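# Set the drink can upright on the cork coaster

## Task

Place the drink can standing upright at the centre of the round cork coaster. The can has to sit on that coaster, and the coaster has to sit either on the table or on the other coaster, with the gripper supporting neither of them. Release the can and pull the gripper away at the end. The result only counts if it stays in place without the robot holding it.

## Robot and tools

Robot: one Doosan M1013 arm with six revolute joints and a Robotiq 2F-140 two-finger gripper. There is a fixed overview camera, cam_high, and a camera on the wrist, cam_wrist. Each image is 672x504 pixels.

Frame: every reported position uses the scene frame. Its origin is on the table surface directly under the arm base. +z is up, and +y is to the left for someone facing along +x. The arm base may be slightly tilted relative to the table. At long reach the reported hand position can be off. The gripper's fingers point along its own +z and close along its own y. end_effector_position is the spot between the pads when they are shut. Closed fingertips reach about 33 mm past that spot, and fully open ones about 9 mm. Closing also pushes the tips roughly 24 mm further out, so keep that much clearance above the table when you grip.

execute_actions(actions, pictures): actions holds at most one entry.
- An empty list only reports the current state, with pictures included.
- A motion entry is {"rows": [...], "steps": n}. It has 1 to 15 rows and n up to 15 (default 15). Each step lasts 1/30 s, and each row is used for one step. If there are fewer rows than steps, the last row repeats. A motion needs at least 7 steps.
- A wait entry is {"steps": n} with n up to 300. It counts from the previous result, and your reply time is included.
- pictures: true adds images to a motion result.
If a call is refused, nothing is sent to the robot.

Each row is one flat list of 9 numbers, each in [-1, 1]. The order is: joint 1 (waist), joint 2 (shoulder), joint 3 (elbow), joint 4 (forearm roll), joint 5 (wrist pitch), joint 6 (wrist roll), then gripper position, gripper force_limit, gripper speed.

The first six numbers are scaled joint offsets, not absolute angles. A value of 1.0 equals 1.398 rad for the waist and shoulder, 2.097 rad for the elbow, and 2.622 rad for joints 4 to 6. The reference is the joint angles shown in the latest result that lists them. Before any such result exists, and for a second call within one reply, the reference is the pose the arm has when the action starts. Every row in a call uses that same reference, so offsets do not add up from row to row. An all-zero row is not a pause: it drives the arm back to the reference angles.

Stated joint ranges in rad: waist -6.283 to 6.283, shoulder -6.283 to 6.283, elbow -2.792 to 2.792, forearm roll, wrist pitch and wrist roll -6.283 to 6.283. A call is refused if it asks for more than 0.010 rad beyond a range end. The true end may differ from the stated one by up to 0.010 rad. A target past the true end is clipped there, and the result then says "joint sent to its limit". That line can refer to an earlier action.

The gripper numbers are absolute settings, not offsets.
- position: +1 is fully open (140 mm). The pads touch at about -0.8. At -1 the fingers close until something blocks them.
- force_limit: -1 gives about 14 N, 0 about 60 N, +1 about 107 N (for parts up to 40 mm wide).
- speed: -1 is about 30 mm/s, 0 about 140 mm/s, +1 about 250 mm/s.
To grasp, send position -1 and confirm that object_status reads 2. While it reads 2, a new force_limit applies only when the position also changes, for example from -1 to -0.98.

Motion limits:
- Joint target speed is capped at 2.09 rad/s (waist, shoulder), 3.14 rad/s (elbow) and 3.93 rad/s (wrist joints). Reaching full speed from rest takes 0.3 s, and all joints finish together.
- On each step, a target may lead the measured angle by at most 0.456 rad (waist, shoulder), 0.683 rad (elbow) or 0.854 rad (wrist joints).
- Targets that would move the gripper more than 70 mm from where it is get scaled back.
- Each result is taken 7 steps before its action ends. Those remaining steps run while you compose your next call.
- Between calls the arm keeps heading for your last row's target until it has nearly stopped or a step was HELD.

Result lines:
- Gripper pose: end_effector_position (m) and end_effector_quat_wxyz, plus linear (m/s) and angular (rad/s) velocities.
- Joint positions (rad), Joint velocities (rad/s) and joint torques, all in column order. Torques carry an offset and noise.
- Flange force: outside force on the gripper, including the weight of anything held. It carries some error, and "no reading" means no estimate.
- object_status: 0 moving, 1 blocked while opening, 2 blocked while closing (holding), 3 reached the target or pads met.
- position_measured: in counts, 3 is fully open and 230 is pads touching.
- HELD: a step on which your row was not fully sent.
- "joint command not followed": the clearance check changed or blocked the targets.
- MOTOR HOT: a warning before an over-temperature stop.
- TORQUE FAULT or FORCE FAULT: the arm halts for 10 s and skips the rest of the call. This happens at a joint load limit (waist 323, shoulder 323, elbow 152, wrist joints 42.7 N m, held weight included) or at 144 N of outside force.

zoom_image(camera, region): camera is "cam_high" or "cam_wrist". region is [x0, y0, x1, y1] in pixels of that camera's latest full image, with (0, 0) at the top left and at most 504 by 504 pixels. It returns a closer, more detailed view.

read_manual(section): returns only the URDF licence texts ("licences"). It does not move anything.

finished_scene(scene): ends the current scene by its number, reports success, and loads the next scene's task. This cannot be reversed. Replying without any tool call also ends the run.

Avoid the following: dropping the can, knocking anything off the table, slamming into objects or pressing hard, and long heavy holds that heat the motors. Brief outside tugs on a held part, or pushes on loose objects, can happen. Before finishing, open the gripper, back away, and check that the can stays upright on the coaster.

Each tool is called after "Emit:" as name(argument=value, ...) on one line, values as JSON.

## Session

Emit:
execute_actions(actions=[])

Scene clock: 0.00 s of 3820.00 s.
end_effector_position=(+0.3515, -0.1309, +0.3327) position_measured=3 object_status=3 end_effector_quat_wxyz=(-0.052, +0.091, +0.993, -0.043) end_effector_velocity=(+0.000, +0.001, +0.000) end_effector_angular_velocity=(-0.000, -0.000, +0.002)
Joint positions: [-0.338 -0.2    2.122 -0.119  1.302  4.589]
Joint velocities: [ 0.002 -0.    -0.    -0.     0.     0.   ]
Joint torques (N m, as the joint torque sensors report them, + toward a larger angle): no reading
Flange force (N, the push that the arm receives, along the gripper's own x y z axes): no reading

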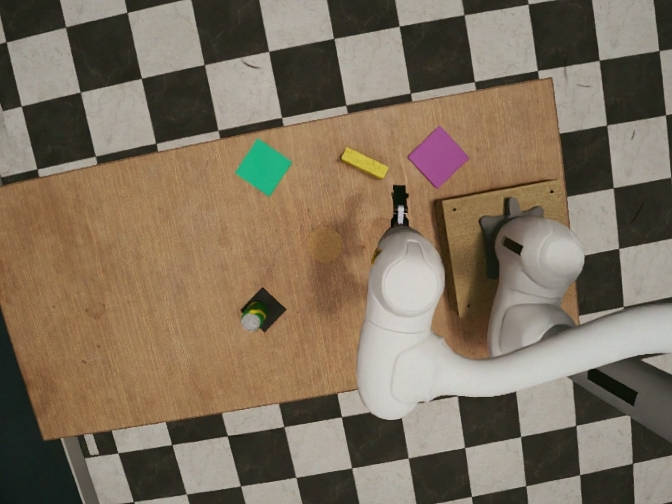

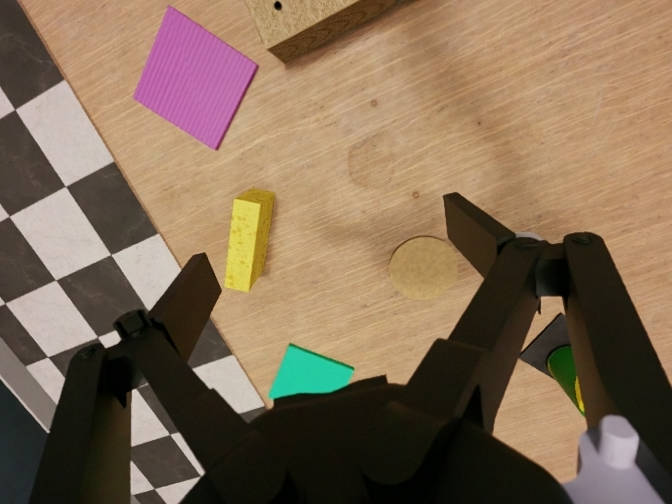

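Emit:
zoom_image(camera="cam_high", region=[200, 120, 480, 350])

Emit:
zoom_image(camera="cam_high", region=[400, 150, 620, 350])

Region (200, 120, 480, 350) of cam_high's 672x504 image, scaled by 1.800, with more detail than that image has; it fills the top 414 rows of this view, and the rest is white.

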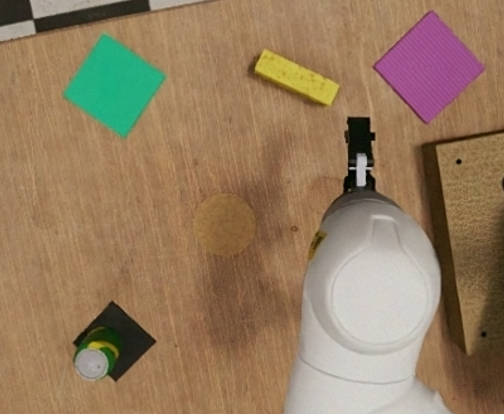

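Region (400, 150, 620, 350) of cam_high's 672x504 image, scaled by 2.291, with more detail than that image has; it fills the top 458 rows of this view, and the rest is white.

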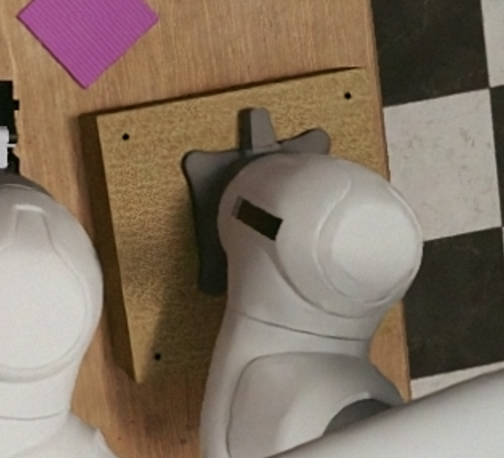

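Emit:
execute_actions(actions=[{"rows":[[0.284,0.358,-0.226,0.0454,-0.0416,0.047,1,-0.3,0]]}])

Emit:
execute_actions(actions=[{"steps":30}], pictures=true)

Scene clock: 2.43 s of 3820.00 s.
end_effector_position=(+0.4398, -0.1074, +0.3410) position_measured=3 object_status=3 end_effector_quat_wxyz=(-0.035, +0.063, +0.997, -0.035) end_effector_velocity=(+0.423, +0.149, +0.006) end_effector_angular_velocity=(+0.096, -0.123, +0.275)
Joint positions: [-0.243 -0.085  2.009 -0.091  1.276  4.618]
Joint velocities: [ 0.451  0.579 -0.538  0.136 -0.123  0.139]
Joint torques (N m, as the joint torque sensors report them, + toward a larger angle): [  2.6  -32.   -36.81   3.99   0.15   0.23]
Flange force (N, the push that the arm receives, along the gripper's own x y z axes): [-8.4 -4.5 0.7]
Steps of this call (steps 1 to 65: nothing new was sent; steps 66 to 73: the first 8 steps of this action). Readings (joint positions | what the end effector reports):
66: [-0.338 -0.200 2.122 -0.119 1.302 4.589] | position_measured=3 object_status=3
67: [-0.335 -0.196 2.118 -0.119 1.302 4.589] | position_measured=3 object_status=3
69: [-0.309 -0.167 2.088 -0.110 1.295 4.598] | position_measured=3 object_status=3
73: the state above

Scene clock: 3.43 s of 3820.00 s.
end_effector_position=(+0.6998, +0.0709, +0.3019) position_measured=3 object_status=3 end_effector_quat_wxyz=(+0.001, -0.027, +1.000, +0.002) end_effector_velocity=(+0.001, +0.001, -0.000) end_effector_angular_velocity=(+0.001, -0.000, +0.000)
Joint positions: [ 0.059  0.301  1.648 -0.     1.193  4.712]
Joint velocities: [ 0.     0.001 -0.001  0.001 -0.    -0.   ]
Joint torques (N m, as the joint torque sensors report them, + toward a larger angle): [  1.27 -68.2  -36.83   4.09  -0.12  -0.07]
Flange force (N, the push that the arm receives, along the gripper's own x y z axes): [-2.5 -1.3 -3.2]
Kept back: nothing.
Steps of this call (steps 1 to 7: the last 7 steps of your previous action; steps 8 to 30: the robot went on to your last target). Readings (joint positions | what the end effector reports):
1: [-0.228 -0.066 1.990 -0.086 1.272 4.623] | position_measured=3 object_status=3
2: [-0.213 -0.046 1.972 -0.081 1.268 4.628] | position_measured=3 object_status=3
4: [-0.182 -0.008 1.936 -0.072 1.260 4.637] | position_measured=3 object_status=3
8: [-0.123 0.068 1.865 -0.055 1.243 4.655] | position_measured=3 object_status=3
30: the state above

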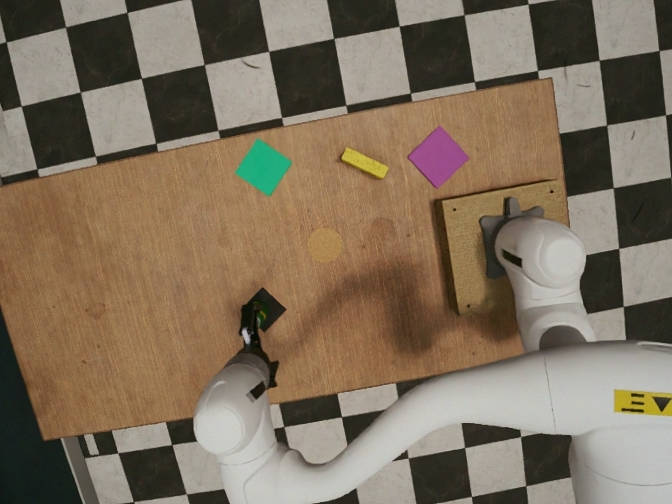

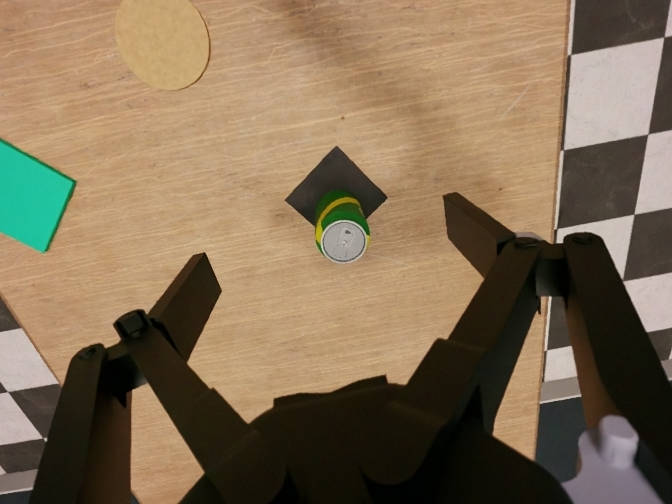

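Emit:
execute_actions(actions=[{"rows":[[0.005,0.1186,-0.0096,0,-0.0557,0,1,-0.3,0]]}])

Emit:
execute_actions(actions=[{"steps":10}], pictures=true)

Scene clock: 4.40 s of 3820.00 s.
end_effector_position=(+0.7436, +0.0773, +0.2242) position_measured=3 object_status=3 end_effector_quat_wxyz=(+0.001, -0.029, +1.000, +0.002) end_effector_velocity=(+0.189, +0.030, -0.383) end_effector_angular_velocity=(+0.000, -0.001, +0.023)
Joint positions: [0.064 0.418 1.634 0.    1.09  4.712]
Joint velocities: [ 0.023  0.56  -0.069  0.    -0.492 -0.   ]
Joint torques (N m, as the joint torque sensors report them, + toward a larger angle): [  0.55 -78.63 -33.77   4.03  -0.12   0.22]
Flange force (N, the push that the arm receives, along the gripper's own x y z axes): [-4.5 -0.3 -2.2]
Steps of this call (steps 1 to 15: the robot went on to your last target; steps 16 to 21: nothing new was sent; steps 22 to 29: the first 8 steps of this action). Readings (joint positions | what the end effector reports):
22: [0.059 0.301 1.648 -0.000 1.193 4.712] | position_measured=3 object_status=3
23: [0.059 0.304 1.647 0.000 1.190 4.712] | position_measured=3 object_status=3
25: [0.061 0.334 1.643 0.000 1.164 4.712] | position_measured=3 object_status=3
29: the state above

Scene clock: 4.73 s of 3820.00 s.
end_effector_position=(+0.7594, +0.0800, +0.1906) position_measured=3 object_status=3 end_effector_quat_wxyz=(+0.001, -0.030, +1.000, +0.002) end_effector_velocity=(-0.001, +0.000, -0.002) end_effector_angular_velocity=(-0.000, +0.003, +0.000)
Joint positions: [ 0.066  0.466  1.628 -0.     1.047  4.712]
Joint velocities: [ 0.001  0.002  0.001 -0.     0.     0.001]
Joint torques (N m, as the joint torque sensors report them, + toward a larger angle): [  1.13 -84.72 -34.3    3.76  -0.36  -0.12]
Flange force (N, the push that the arm receives, along the gripper's own x y z axes): [-7.2 -0.3 -0.4]
Kept back: nothing.
Steps of this call (steps 1 to 7: the last 7 steps of your previous action; steps 8 to 10: the robot went on to your last target). Readings (joint positions | what the end effector reports):
1: [0.065 0.436 1.632 0.000 1.075 4.712] | position_measured=3 object_status=3
2: [0.065 0.450 1.630 0.000 1.062 4.712] | position_measured=3 object_status=3
4: [0.066 0.464 1.628 -0.000 1.050 4.712] | position_measured=3 object_status=3
8: [0.066 0.466 1.628 -0.000 1.047 4.712] | position_measured=3 object_status=3
10: the state above

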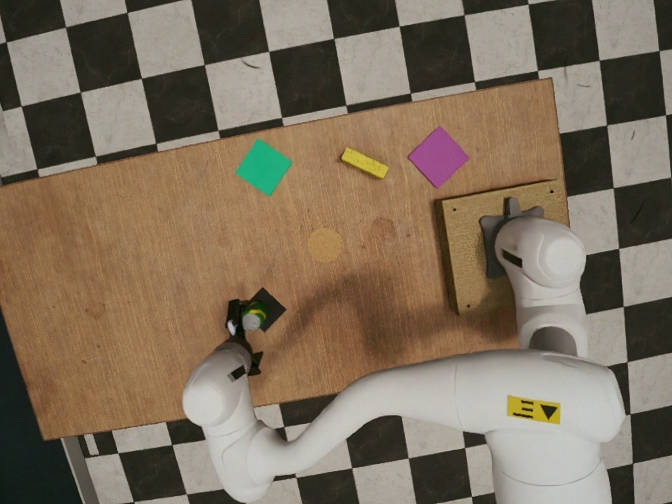

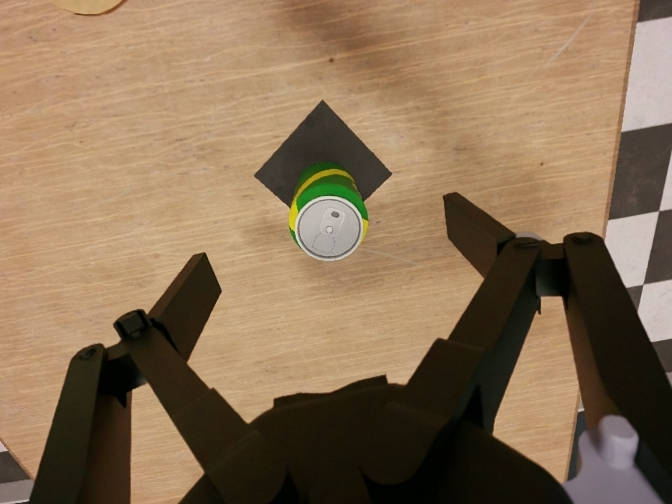

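Emit:
execute_actions(actions=[{"rows":[[0,0.044,0.0081,0,-0.0299,0,1,-0.3,0]],"steps":10}])

Emit:
execute_actions(actions=[{"steps":10}], pictures=true)

Emit:
zoom_image(camera="cam_high", region=[180, 210, 380, 410])

Scene clock: 5.20 s of 3820.00 s.
end_effector_position=(+0.7620, +0.0802, +0.1773) position_measured=3 object_status=3 end_effector_quat_wxyz=(+0.001, -0.030, +1.000, +0.002) end_effector_velocity=(+0.072, +0.006, -0.397) end_effector_angular_velocity=(-0.001, +0.015, +0.002)
Joint positions: [ 0.066  0.481  1.632 -0.     1.028  4.712]
Joint velocities: [ 0.     0.436  0.132 -0.    -0.553 -0.001]
Joint torques (N m, as the joint torque sensors report them, + toward a larger angle): [ -6.39 -12.81 -12.67   1.4   -0.08   0.23]
Flange force (N, the push that the arm receives, along the gripper's own x y z axes): [-1.7 -0.4 -0.5]
Steps of this call (steps 1 to 11: the robot went on to your last target; steps 12 to 14: the first 3 steps of this action). Readings (joint positions | what the end effector reports):
12: [0.066 0.467 1.628 -0.000 1.047 4.712] | position_measured=3 object_status=3
13: [0.066 0.470 1.629 -0.000 1.042 4.712] | position_measured=3 object_status=3
14: the state above

Scene clock: 5.53 s of 3820.00 s.
end_effector_position=(+0.7696, +0.0809, +0.1355) position_measured=3 object_status=3 end_effector_quat_wxyz=(+0.001, -0.030, +1.000, +0.002) end_effector_velocity=(-0.001, +0.001, -0.002) end_effector_angular_velocity=(+0.001, +0.004, -0.000)
Joint positions: [ 0.066  0.528  1.645 -0.     0.969  4.712]
Joint velocities: [0.001 0.002 0.002 0.001 0.    0.   ]
Joint torques (N m, as the joint torque sensors report them, + toward a larger angle): [  1.6  -87.71 -32.84   3.77  -0.29   0.22]
Flange force (N, the push that the arm receives, along the gripper's own x y z axes): [-5.4 -1.2 -0.5]
Kept back: nothing.
Steps of this call (steps 1 to 7: the last 7 steps of your previous action; steps 8 to 10: the robot went on to your last target). Readings (joint positions | what the end effector reports):
1: [0.066 0.498 1.637 -0.000 1.007 4.712] | position_measured=3 object_status=3
2: [0.066 0.513 1.641 -0.000 0.989 4.712] | position_measured=3 object_status=3
4: [0.066 0.526 1.644 -0.000 0.972 4.712] | position_measured=3 object_status=3
8: [0.066 0.527 1.644 -0.000 0.969 4.712] | position_measured=3 object_status=3
10: the state above

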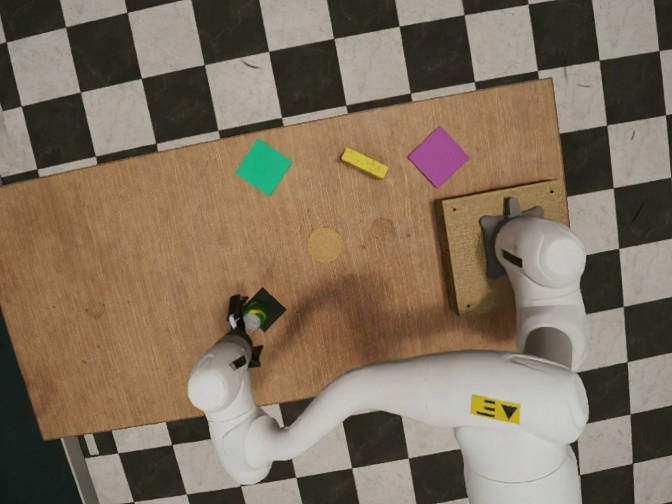

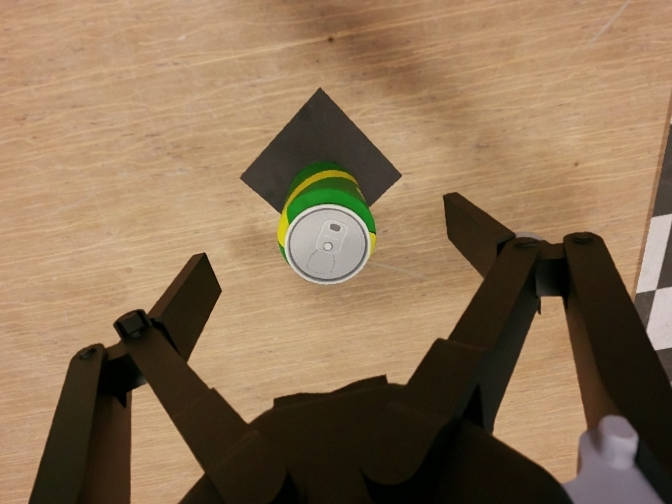

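Region (180, 210, 380, 410) of cam_high's 672x504 image, scaled by 2.520, with more detail than that image has.

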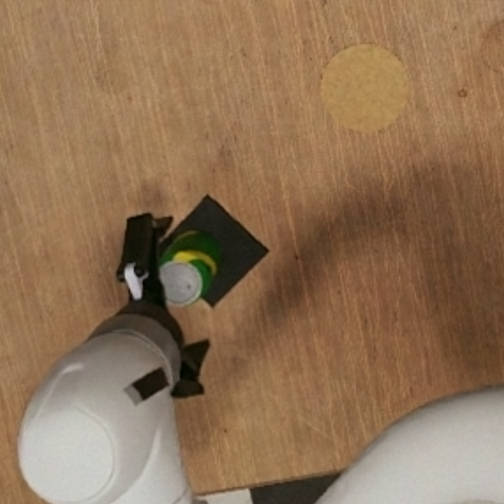

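Emit:
execute_actions(actions=[{"rows":[[-0.001,0.0336,0.0145,0,-0.0296,0,1,0,0]],"steps":10}])

Emit:
execute_actions(actions=[{"rows":[[0,0,0,0,0,0,-1,0,0]],"steps":15}])

Emit:
execute_actions(actions=[{"steps":18}], pictures=true)

Scene clock: 6.07 s of 3820.00 s.
end_effector_position=(+0.7704, +0.0811, +0.1204) position_measured=3 object_status=3 end_effector_quat_wxyz=(+0.002, -0.030, +1.000, +0.003) end_effector_velocity=(-0.005, -0.002, -0.437) end_effector_angular_velocity=(-0.000, +0.006, -0.005)
Joint positions: [0.066 0.542 1.653 0.    0.944 4.712]
Joint velocities: [-0.005  0.407  0.269  0.    -0.671  0.   ]
Joint torques (N m, as the joint torque sensors report them, + toward a larger angle): [ -7.44 -12.51  -4.74   0.58  -0.04  -0.07]
Flange force (N, the push that the arm receives, along the gripper's own x y z axes): [-0.3 3.0 -1.1]
Steps of this call (steps 1 to 13: the robot went on to your last target; steps 14 to 16: the first 3 steps of this action). Readings (joint positions | what the end effector reports):
14: [0.066 0.528 1.645 -0.000 0.969 4.712] | position_measured=3 object_status=3
15: [0.066 0.531 1.647 0.000 0.962 4.712] | position_measured=3 object_status=3
16: the state above

Scene clock: 6.57 s of 3820.00 s.
end_effector_position=(+0.7690, +0.0801, +0.0858) position_measured=52 object_status=0 end_effector_quat_wxyz=(+0.002, -0.030, +1.000, +0.002) end_effector_velocity=(+0.000, -0.000, +0.000) end_effector_angular_velocity=(+0.000, -0.001, -0.001)
Joint positions: [ 0.065  0.574  1.675 -0.     0.892  4.712]
Joint velocities: [-0.    -0.001  0.    -0.    -0.001  0.001]
Joint torques (N m, as the joint torque sensors report them, + toward a larger angle): [  0.18 -90.6  -30.9    3.73  -0.09   0.3 ]
Flange force (N, the push that the arm receives, along the gripper's own x y z axes): [-6.3 0.2 1.2]
Steps of this call (steps 1 to 7: the last 7 steps of your previous action; steps 8 to 15: the first 8 steps of this action, its rows measured from where the robot was after step 7). Readings (joint positions | what the end effector reports):
7: [0.065 0.574 1.675 0.000 0.892 4.712] | position_measured=3 object_status=3
8: [0.065 0.574 1.675 -0.000 0.892 4.712] | position_measured=3 object_status=0
9: [0.065 0.574 1.675 -0.000 0.892 4.712] | position_measured=6 object_status=0
11: [0.065 0.574 1.675 -0.000 0.892 4.712] | position_measured=21 object_status=0
15: the state above

Scene clock: 7.17 s of 3820.00 s.
end_effector_position=(+0.7689, +0.0801, +0.0859) position_measured=139 object_status=2 end_effector_quat_wxyz=(+0.002, -0.030, +1.000, +0.002) end_effector_velocity=(-0.000, -0.000, -0.000) end_effector_angular_velocity=(-0.000, -0.000, -0.000)
Joint positions: [ 0.065  0.574  1.675 -0.     0.892  4.712]
Joint velocities: [-0.     0.     0.    -0.    -0.001  0.   ]
Joint torques (N m, as the joint torque sensors report them, + toward a larger angle): [  1.17 -82.3  -28.39   3.7   -0.4    0.09]
Flange force (N, the push that the arm receives, along the gripper's own x y z axes): [-1.7 -1.1 -9.0]
Kept back: nothing.
Steps of this call (steps 1 to 7: the last 7 steps of your previous action; steps 8 to 15: the robot went on to your last target; steps 16 to 18: nothing new was sent). Readings (joint positions | what the end effector reports):
1: [0.065 0.574 1.675 -0.000 0.892 4.712] | position_measured=59 object_status=0
2: [0.065 0.574 1.675 -0.000 0.892 4.712] | position_measured=67 object_status=0
4: [0.065 0.574 1.675 -0.000 0.892 4.712] | position_measured=82 object_status=0
8: [0.065 0.574 1.675 -0.000 0.892 4.712] | position_measured=112 object_status=0
18: the state above
The arm was judged still, so your last target was given up. Only a new action makes it travel on or press farther. Fingers that are still opening or closing keep moving.

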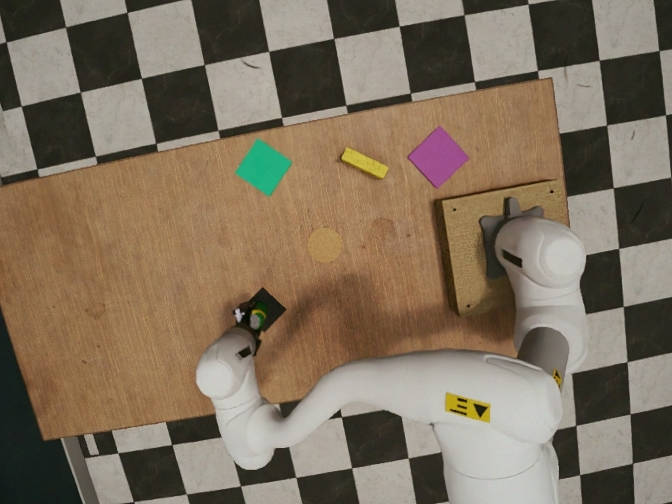

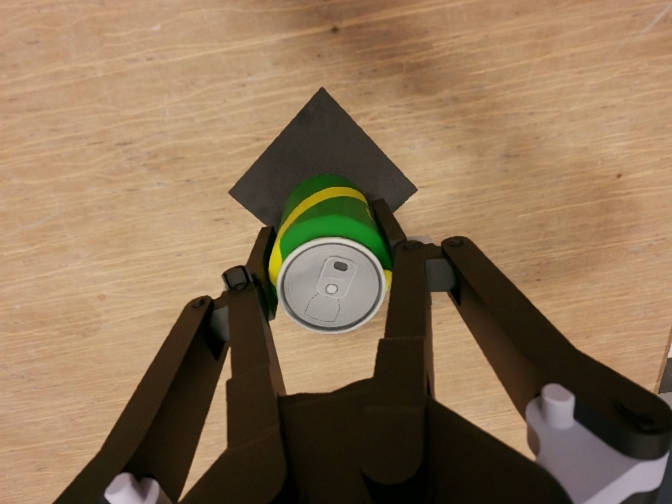

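Emit:
execute_actions(actions=[{"rows":[[0,-0.008,-0.0036,0,0.0073,0,-1,0,0],[0,-0.016,-0.007,0,0.0147,0,-1,0,0],[0,-0.024,-0.011,0,0.022,0,-1,0,0],[0,-0.033,-0.0143,0,0.0294,0,-1,0,0],[0,-0.033,-0.0143,0,0.0294,0,-1,0,0],[0,-0.033,-0.0143,0,0.0294,0,-1,0,0],[0,-0.033,-0.0143,0,0.0294,0,-1,0,0],[-0.2017,-0.237,0.2233,0,-0.052,0,-1,0,0]]}])

Emit:
execute_actions(actions=[{"steps":27}], pictures=true)

Scene clock: 7.87 s of 3820.00 s.
end_effector_position=(+0.7699, +0.0799, +0.1326) position_measured=139 object_status=2 end_effector_quat_wxyz=(+0.002, -0.030, +1.000, +0.002) end_effector_velocity=(-0.010, -0.010, +0.064) end_effector_angular_velocity=(+0.002, -0.021, -0.013)
Joint positions: [0.065 0.53  1.646 0.    0.964 4.712]
Joint velocities: [-0.012 -0.084  0.     0.001  0.062 -0.   ]
Joint torques (N m, as the joint torque sensors report them, + toward a larger angle): [ -2.53 -66.9  -24.12   2.19  -0.11  -0.19]
Flange force (N, the push that the arm receives, along the gripper's own x y z axes): [-5.9 1.8 4.0]
Steps of this call (steps 1 to 13: nothing new was sent; steps 14 to 21: the first 8 steps of this action). Readings (joint positions | what the end effector reports):
14: [0.065 0.574 1.675 -0.000 0.892 4.712] | position_measured=139 object_status=2
15: [0.065 0.572 1.673 -0.000 0.897 4.712] | position_measured=139 object_status=2
17: [0.065 0.558 1.664 -0.000 0.920 4.712] | position_measured=139 object_status=2
21: the state above

Scene clock: 8.77 s of 3820.00 s.
end_effector_position=(+0.5271, -0.0841, +0.1097) position_measured=139 object_status=2 end_effector_quat_wxyz=(+0.001, +0.111, +0.994, +0.003) end_effector_velocity=(-0.002, -0.000, -0.000) end_effector_angular_velocity=(+0.001, +0.002, -0.002)
Joint positions: [-0.217  0.243  2.143 -0.     0.756  4.712]
Joint velocities: [-0.002 -0.002  0.003  0.     0.001  0.   ]
Joint torques (N m, as the joint torque sensors report them, + toward a larger angle): [  1.41 -52.18 -28.96   2.83  -0.17   0.19]
Flange force (N, the push that the arm receives, along the gripper's own x y z axes): [1.8 -2.5 -1.7]
Kept back: nothing.
Steps of this call (steps 1 to 7: the last 7 steps of your previous action; steps 8 to 27: the robot went on to your last target). Readings (joint positions | what the end effector reports):
1: [0.062 0.526 1.650 0.000 0.964 4.712] | position_measured=139 object_status=2
2: [0.053 0.515 1.665 0.000 0.957 4.712] | position_measured=139 object_status=2
4: [0.021 0.483 1.723 0.000 0.933 4.712] | position_measured=139 object_status=2
8: [-0.038 0.423 1.828 0.000 0.888 4.712] | position_measured=139 object_status=2
27: the state above

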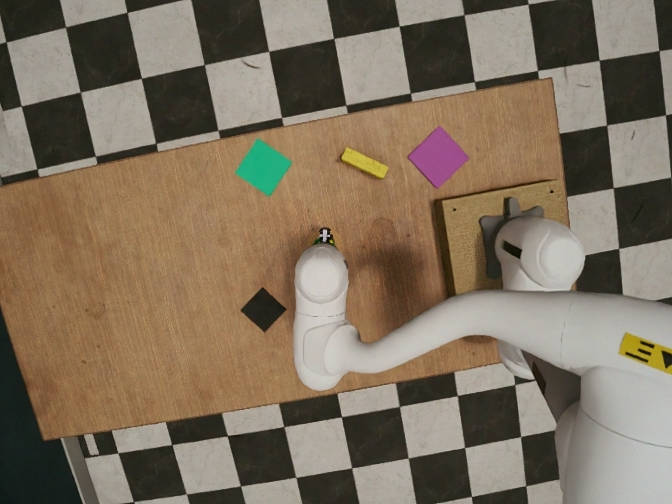

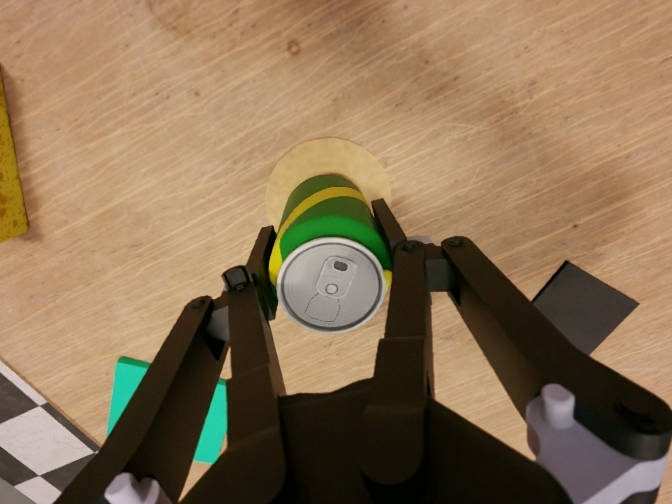

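Emit:
execute_actions(actions=[{"rows":[[0.0023,0.0075,0.003,0,-0.0064,0,-1,0,0],[0.0023,0.0075,0.003,0,-0.0064,0,-1,0,0],[0.0047,0.015,0.006,0,-0.0128,0,-1,0,0]],"steps":8}])

Emit:
execute_actions(actions=[{"steps":10}], pictures=true)

Emit:
zoom_image(camera="cam_wrist", region=[230, 110, 430, 310])

Scene clock: 9.20 s of 3820.00 s.
end_effector_position=(+0.5269, -0.0841, +0.1096) position_measured=139 object_status=2 end_effector_quat_wxyz=(+0.001, +0.111, +0.994, +0.003) end_effector_velocity=(+0.002, +0.000, -0.015) end_effector_angular_velocity=(-0.001, -0.009, +0.001)
Joint positions: [-0.217  0.243  2.143 -0.     0.755  4.712]
Joint velocities: [ 0.001  0.02   0.012  0.001 -0.041 -0.001]
Joint torques (N m, as the joint torque sensors report them, + toward a larger angle): [  1.25 -53.6  -28.82   3.41  -0.16  -0.14]
Flange force (N, the push that the arm receives, along the gripper's own x y z axes): [-0.4 -1.4 1.5]
Steps of this call (steps 1 to 12: the robot went on to your last target; step 13: the first step of this action). Readings (joint positions | what the end effector reports):
13: the state above

Scene clock: 9.53 s of 3820.00 s.
end_effector_position=(+0.5264, -0.0804, +0.0940) position_measured=139 object_status=2 end_effector_quat_wxyz=(+0.001, +0.108, +0.994, +0.003) end_effector_velocity=(+0.000, +0.001, -0.002) end_effector_angular_velocity=(-0.001, -0.001, +0.004)
Joint positions: [-0.211  0.264  2.155  0.     0.722  4.712]
Joint velocities: [ 0.002  0.002  0.002 -0.001 -0.006 -0.001]
Joint torques (N m, as the joint torque sensors report them, + toward a larger angle): [  0.49 -56.88 -28.54   2.93  -0.15   0.2 ]
Flange force (N, the push that the arm receives, along the gripper's own x y z axes): [-1.1 -0.8 3.4]
Kept back: nothing.
Steps of this call (steps 1 to 7: the last 7 steps of your previous action; steps 8 to 10: the robot went on to your last target). Readings (joint positions | what the end effector reports):
1: [-0.217 0.245 2.144 0.000 0.751 4.712] | position_measured=139 object_status=2
2: [-0.216 0.249 2.147 0.000 0.745 4.712] | position_measured=139 object_status=2
4: [-0.213 0.258 2.152 0.000 0.731 4.712] | position_measured=139 object_status=2
8: [-0.211 0.263 2.155 0.000 0.723 4.712] | position_measured=139 object_status=2
10: the state above

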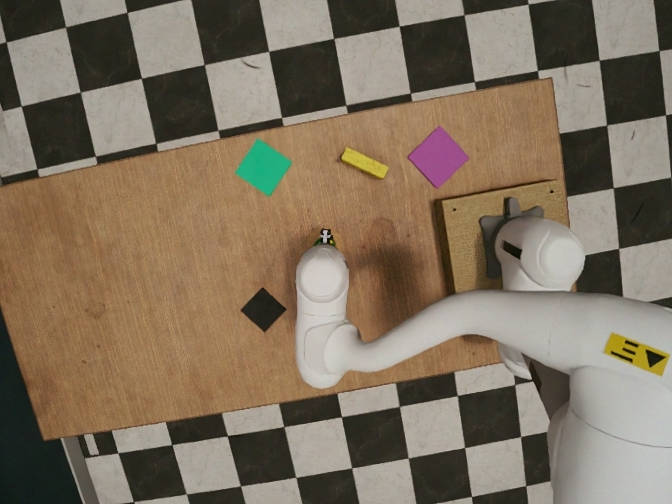

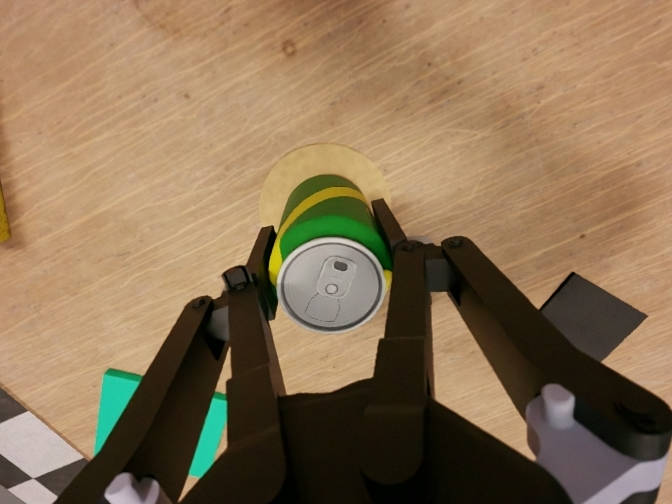

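Region (230, 110, 430, 310) of cam_wrist's 672x504 image, scaled by 2.520, with more detail than that image has.

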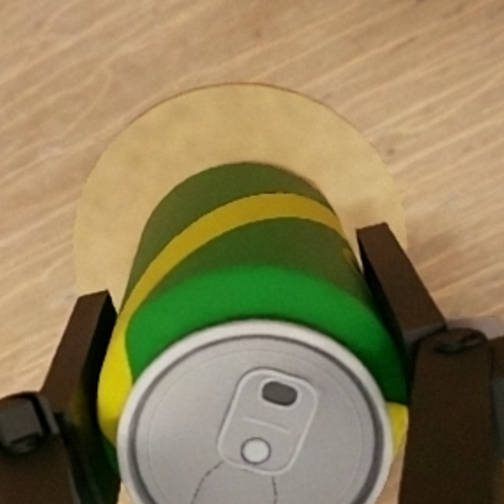

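Emit:
execute_actions(actions=[{"rows":[[0,0.001,0.001,0,-0.001,0,-1,0,0],[0,0.002,0.0015,0,-0.002,0,-1,0,0],[0,0.003,0.002,0,-0.003,0,-1,0,0],[0,0.004,0.0025,0,-0.004,0,-1,0,0],[0,0.005,0.003,0,-0.005,0,-1,0,0],[0,0.006,0.0034,0,-0.0058,0,-1,0,0],[0,0.0069,0.0037,0,-0.0065,0,-1,0,0]],"steps":8}])

Emit:
execute_actions(actions=[{"steps":13}], pictures=true)

Scene clock: 9.90 s of 3820.00 s.
end_effector_position=(+0.5264, -0.0803, +0.0938) position_measured=139 object_status=2 end_effector_quat_wxyz=(+0.001, +0.108, +0.994, +0.003) end_effector_velocity=(-0.002, +0.001, -0.005) end_effector_angular_velocity=(+0.000, +0.001, +0.001)
Joint positions: [-0.21   0.264  2.155 -0.     0.722  4.712]
Joint velocities: [ 0.001  0.005  0.006  0.    -0.011 -0.001]
Joint torques (N m, as the joint torque sensors report them, + toward a larger angle): [  0.79 -54.84 -28.11   2.87   0.17   0.1 ]
Flange force (N, the push that the arm receives, along the gripper's own x y z axes): [0.4 -1.2 1.8]
Steps of this call (steps 1 to 10: the robot went on to your last target; step 11: the first step of this action). Readings (joint positions | what the end effector reports):
11: the state above

Scene clock: 10.33 s of 3820.00 s.
end_effector_position=(+0.5249, -0.0799, +0.0862) position_measured=139 object_status=2 end_effector_quat_wxyz=(+0.001, +0.108, +0.994, +0.003) end_effector_velocity=(-0.000, +0.000, -0.001) end_effector_angular_velocity=(+0.001, -0.001, -0.001)
Joint positions: [-0.21   0.273  2.163 -0.     0.705  4.712]
Joint velocities: [-0.     0.001  0.001  0.001 -0.003 -0.   ]
Joint torques (N m, as the joint torque sensors report them, + toward a larger angle): [ -1.26 -37.26 -19.03   2.78  -2.65   0.01]
Flange force (N, the push that the arm receives, along the gripper's own x y z axes): [5.9 2.3 -36.3]
Kept back: nothing.
Steps of this call (steps 1 to 7: the last 7 steps of your previous action; steps 8 to 13: the robot went on to your last target). Readings (joint positions | what the end effector reports):
1: [-0.210 0.264 2.156 -0.000 0.721 4.712] | position_measured=139 object_status=2
2: [-0.210 0.265 2.157 -0.000 0.720 4.712] | position_measured=139 object_status=2
4: [-0.210 0.268 2.159 -0.000 0.715 4.712] | position_measured=139 object_status=2
8: [-0.210 0.272 2.162 -0.000 0.707 4.712] | position_measured=139 object_status=2
13: the state above

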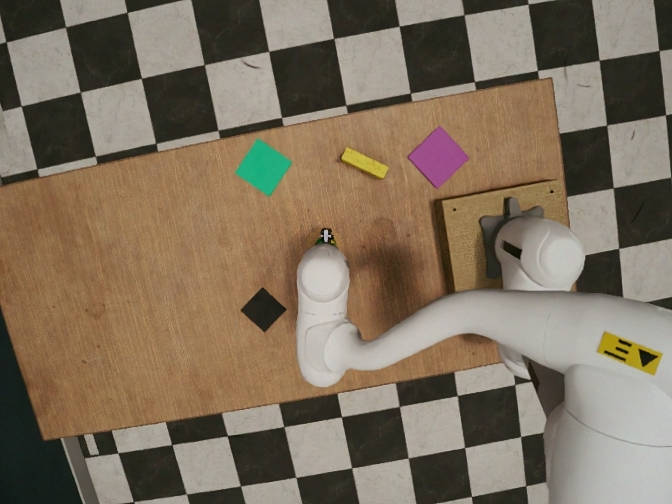

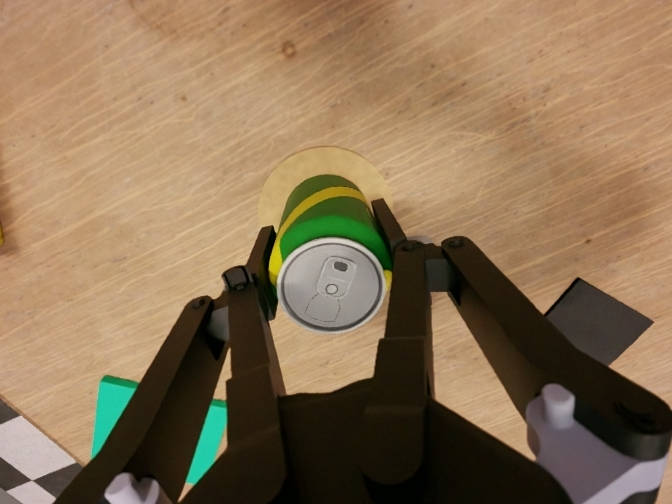

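Emit:
execute_actions(actions=[{"rows":[[0,-0.001,0,0,0,0,1,0,0.5],[0,-0.001,0,0,0,0,1,0,0.5],[0,-0.001,0,0,0,0,1,0,0.5],[0,-0.001,0,0,0,0,1,0,0.5],[0,-0.001,0,0,0,0,1,0,0.5],[0,-0.001,0,0,0,0,1,0,0.5],[0,-0.001,0,0,0,0,1,0,0.5],[0,-0.001,0,0,0,0,1,0,0.5],[0,-0.204,-0.07,0,0.165,0,1,0,0.5]]}])

Emit:
execute_actions(actions=[{"steps":22}], pictures=true)

Scene clock: 10.90 s of 3820.00 s.
end_effector_position=(+0.5249, -0.0799, +0.0867) position_measured=71 object_status=0 end_effector_quat_wxyz=(+0.001, +0.108, +0.994, +0.003) end_effector_velocity=(-0.001, -0.000, +0.001) end_effector_angular_velocity=(+0.000, +0.001, -0.001)
Joint positions: [-0.21   0.272  2.163  0.     0.705  4.712]
Joint velocities: [-0.001 -0.001  0.    -0.     0.002  0.   ]
Joint torques (N m, as the joint torque sensors report them, + toward a larger angle): [  2.28 -55.23 -25.61   3.11  -0.13   0.06]
Flange force (N, the push that the arm receives, along the gripper's own x y z axes): [-3.5 -3.6 -0.3]
Steps of this call (steps 1 to 9: the robot went on to your last target; steps 10 to 17: the first 8 steps of this action). Readings (joint positions | what the end effector reports):
10: [-0.210 0.273 2.163 0.000 0.705 4.712] | position_measured=139 object_status=0
11: [-0.210 0.273 2.163 0.000 0.705 4.712] | position_measured=139 object_status=0
13: [-0.210 0.272 2.163 0.000 0.705 4.712] | position_measured=115 object_status=0
17: the state above

Scene clock: 11.63 s of 3820.00 s.
end_effector_position=(+0.4951, -0.0745, +0.2996) position_measured=3 object_status=3 end_effector_quat_wxyz=(+0.000, +0.108, +0.994, +0.003) end_effector_velocity=(-0.001, +0.000, +0.003) end_effector_angular_velocity=(-0.000, -0.001, -0.000)
Joint positions: [-0.21  -0.012  2.016 -0.     1.138  4.712]
Joint velocities: [ 0.    -0.005 -0.002 -0.     0.005  0.001]
Joint torques (N m, as the joint torque sensors report them, + toward a larger angle): [  0.4  -34.59 -36.35   4.21  -0.17   0.09]
Flange force (N, the push that the arm receives, along the gripper's own x y z axes): [0.2 -0.8 -2.9]
Kept back: nothing.
Steps of this call (steps 1 to 7: the last 7 steps of your previous action; steps 8 to 22: the robot went on to your last target). Readings (joint positions | what the end effector reports):
1: [-0.210 0.272 2.163 0.000 0.705 4.712] | position_measured=61 object_status=0
2: [-0.210 0.268 2.162 0.000 0.711 4.712] | position_measured=50 object_status=0
4: [-0.210 0.239 2.146 0.000 0.757 4.712] | position_measured=29 object_status=0
8: [-0.210 0.152 2.101 0.000 0.887 4.712] | position_measured=3 object_status=0
22: the state above

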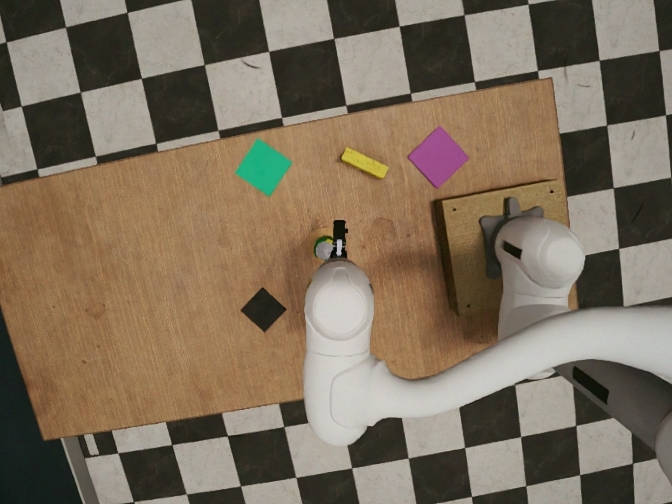

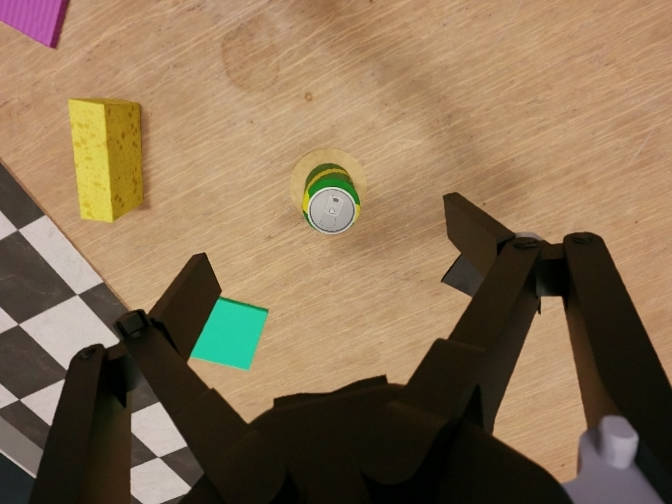

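Emit:
finished_scene(scene=1)

The scene is finished: the task was done.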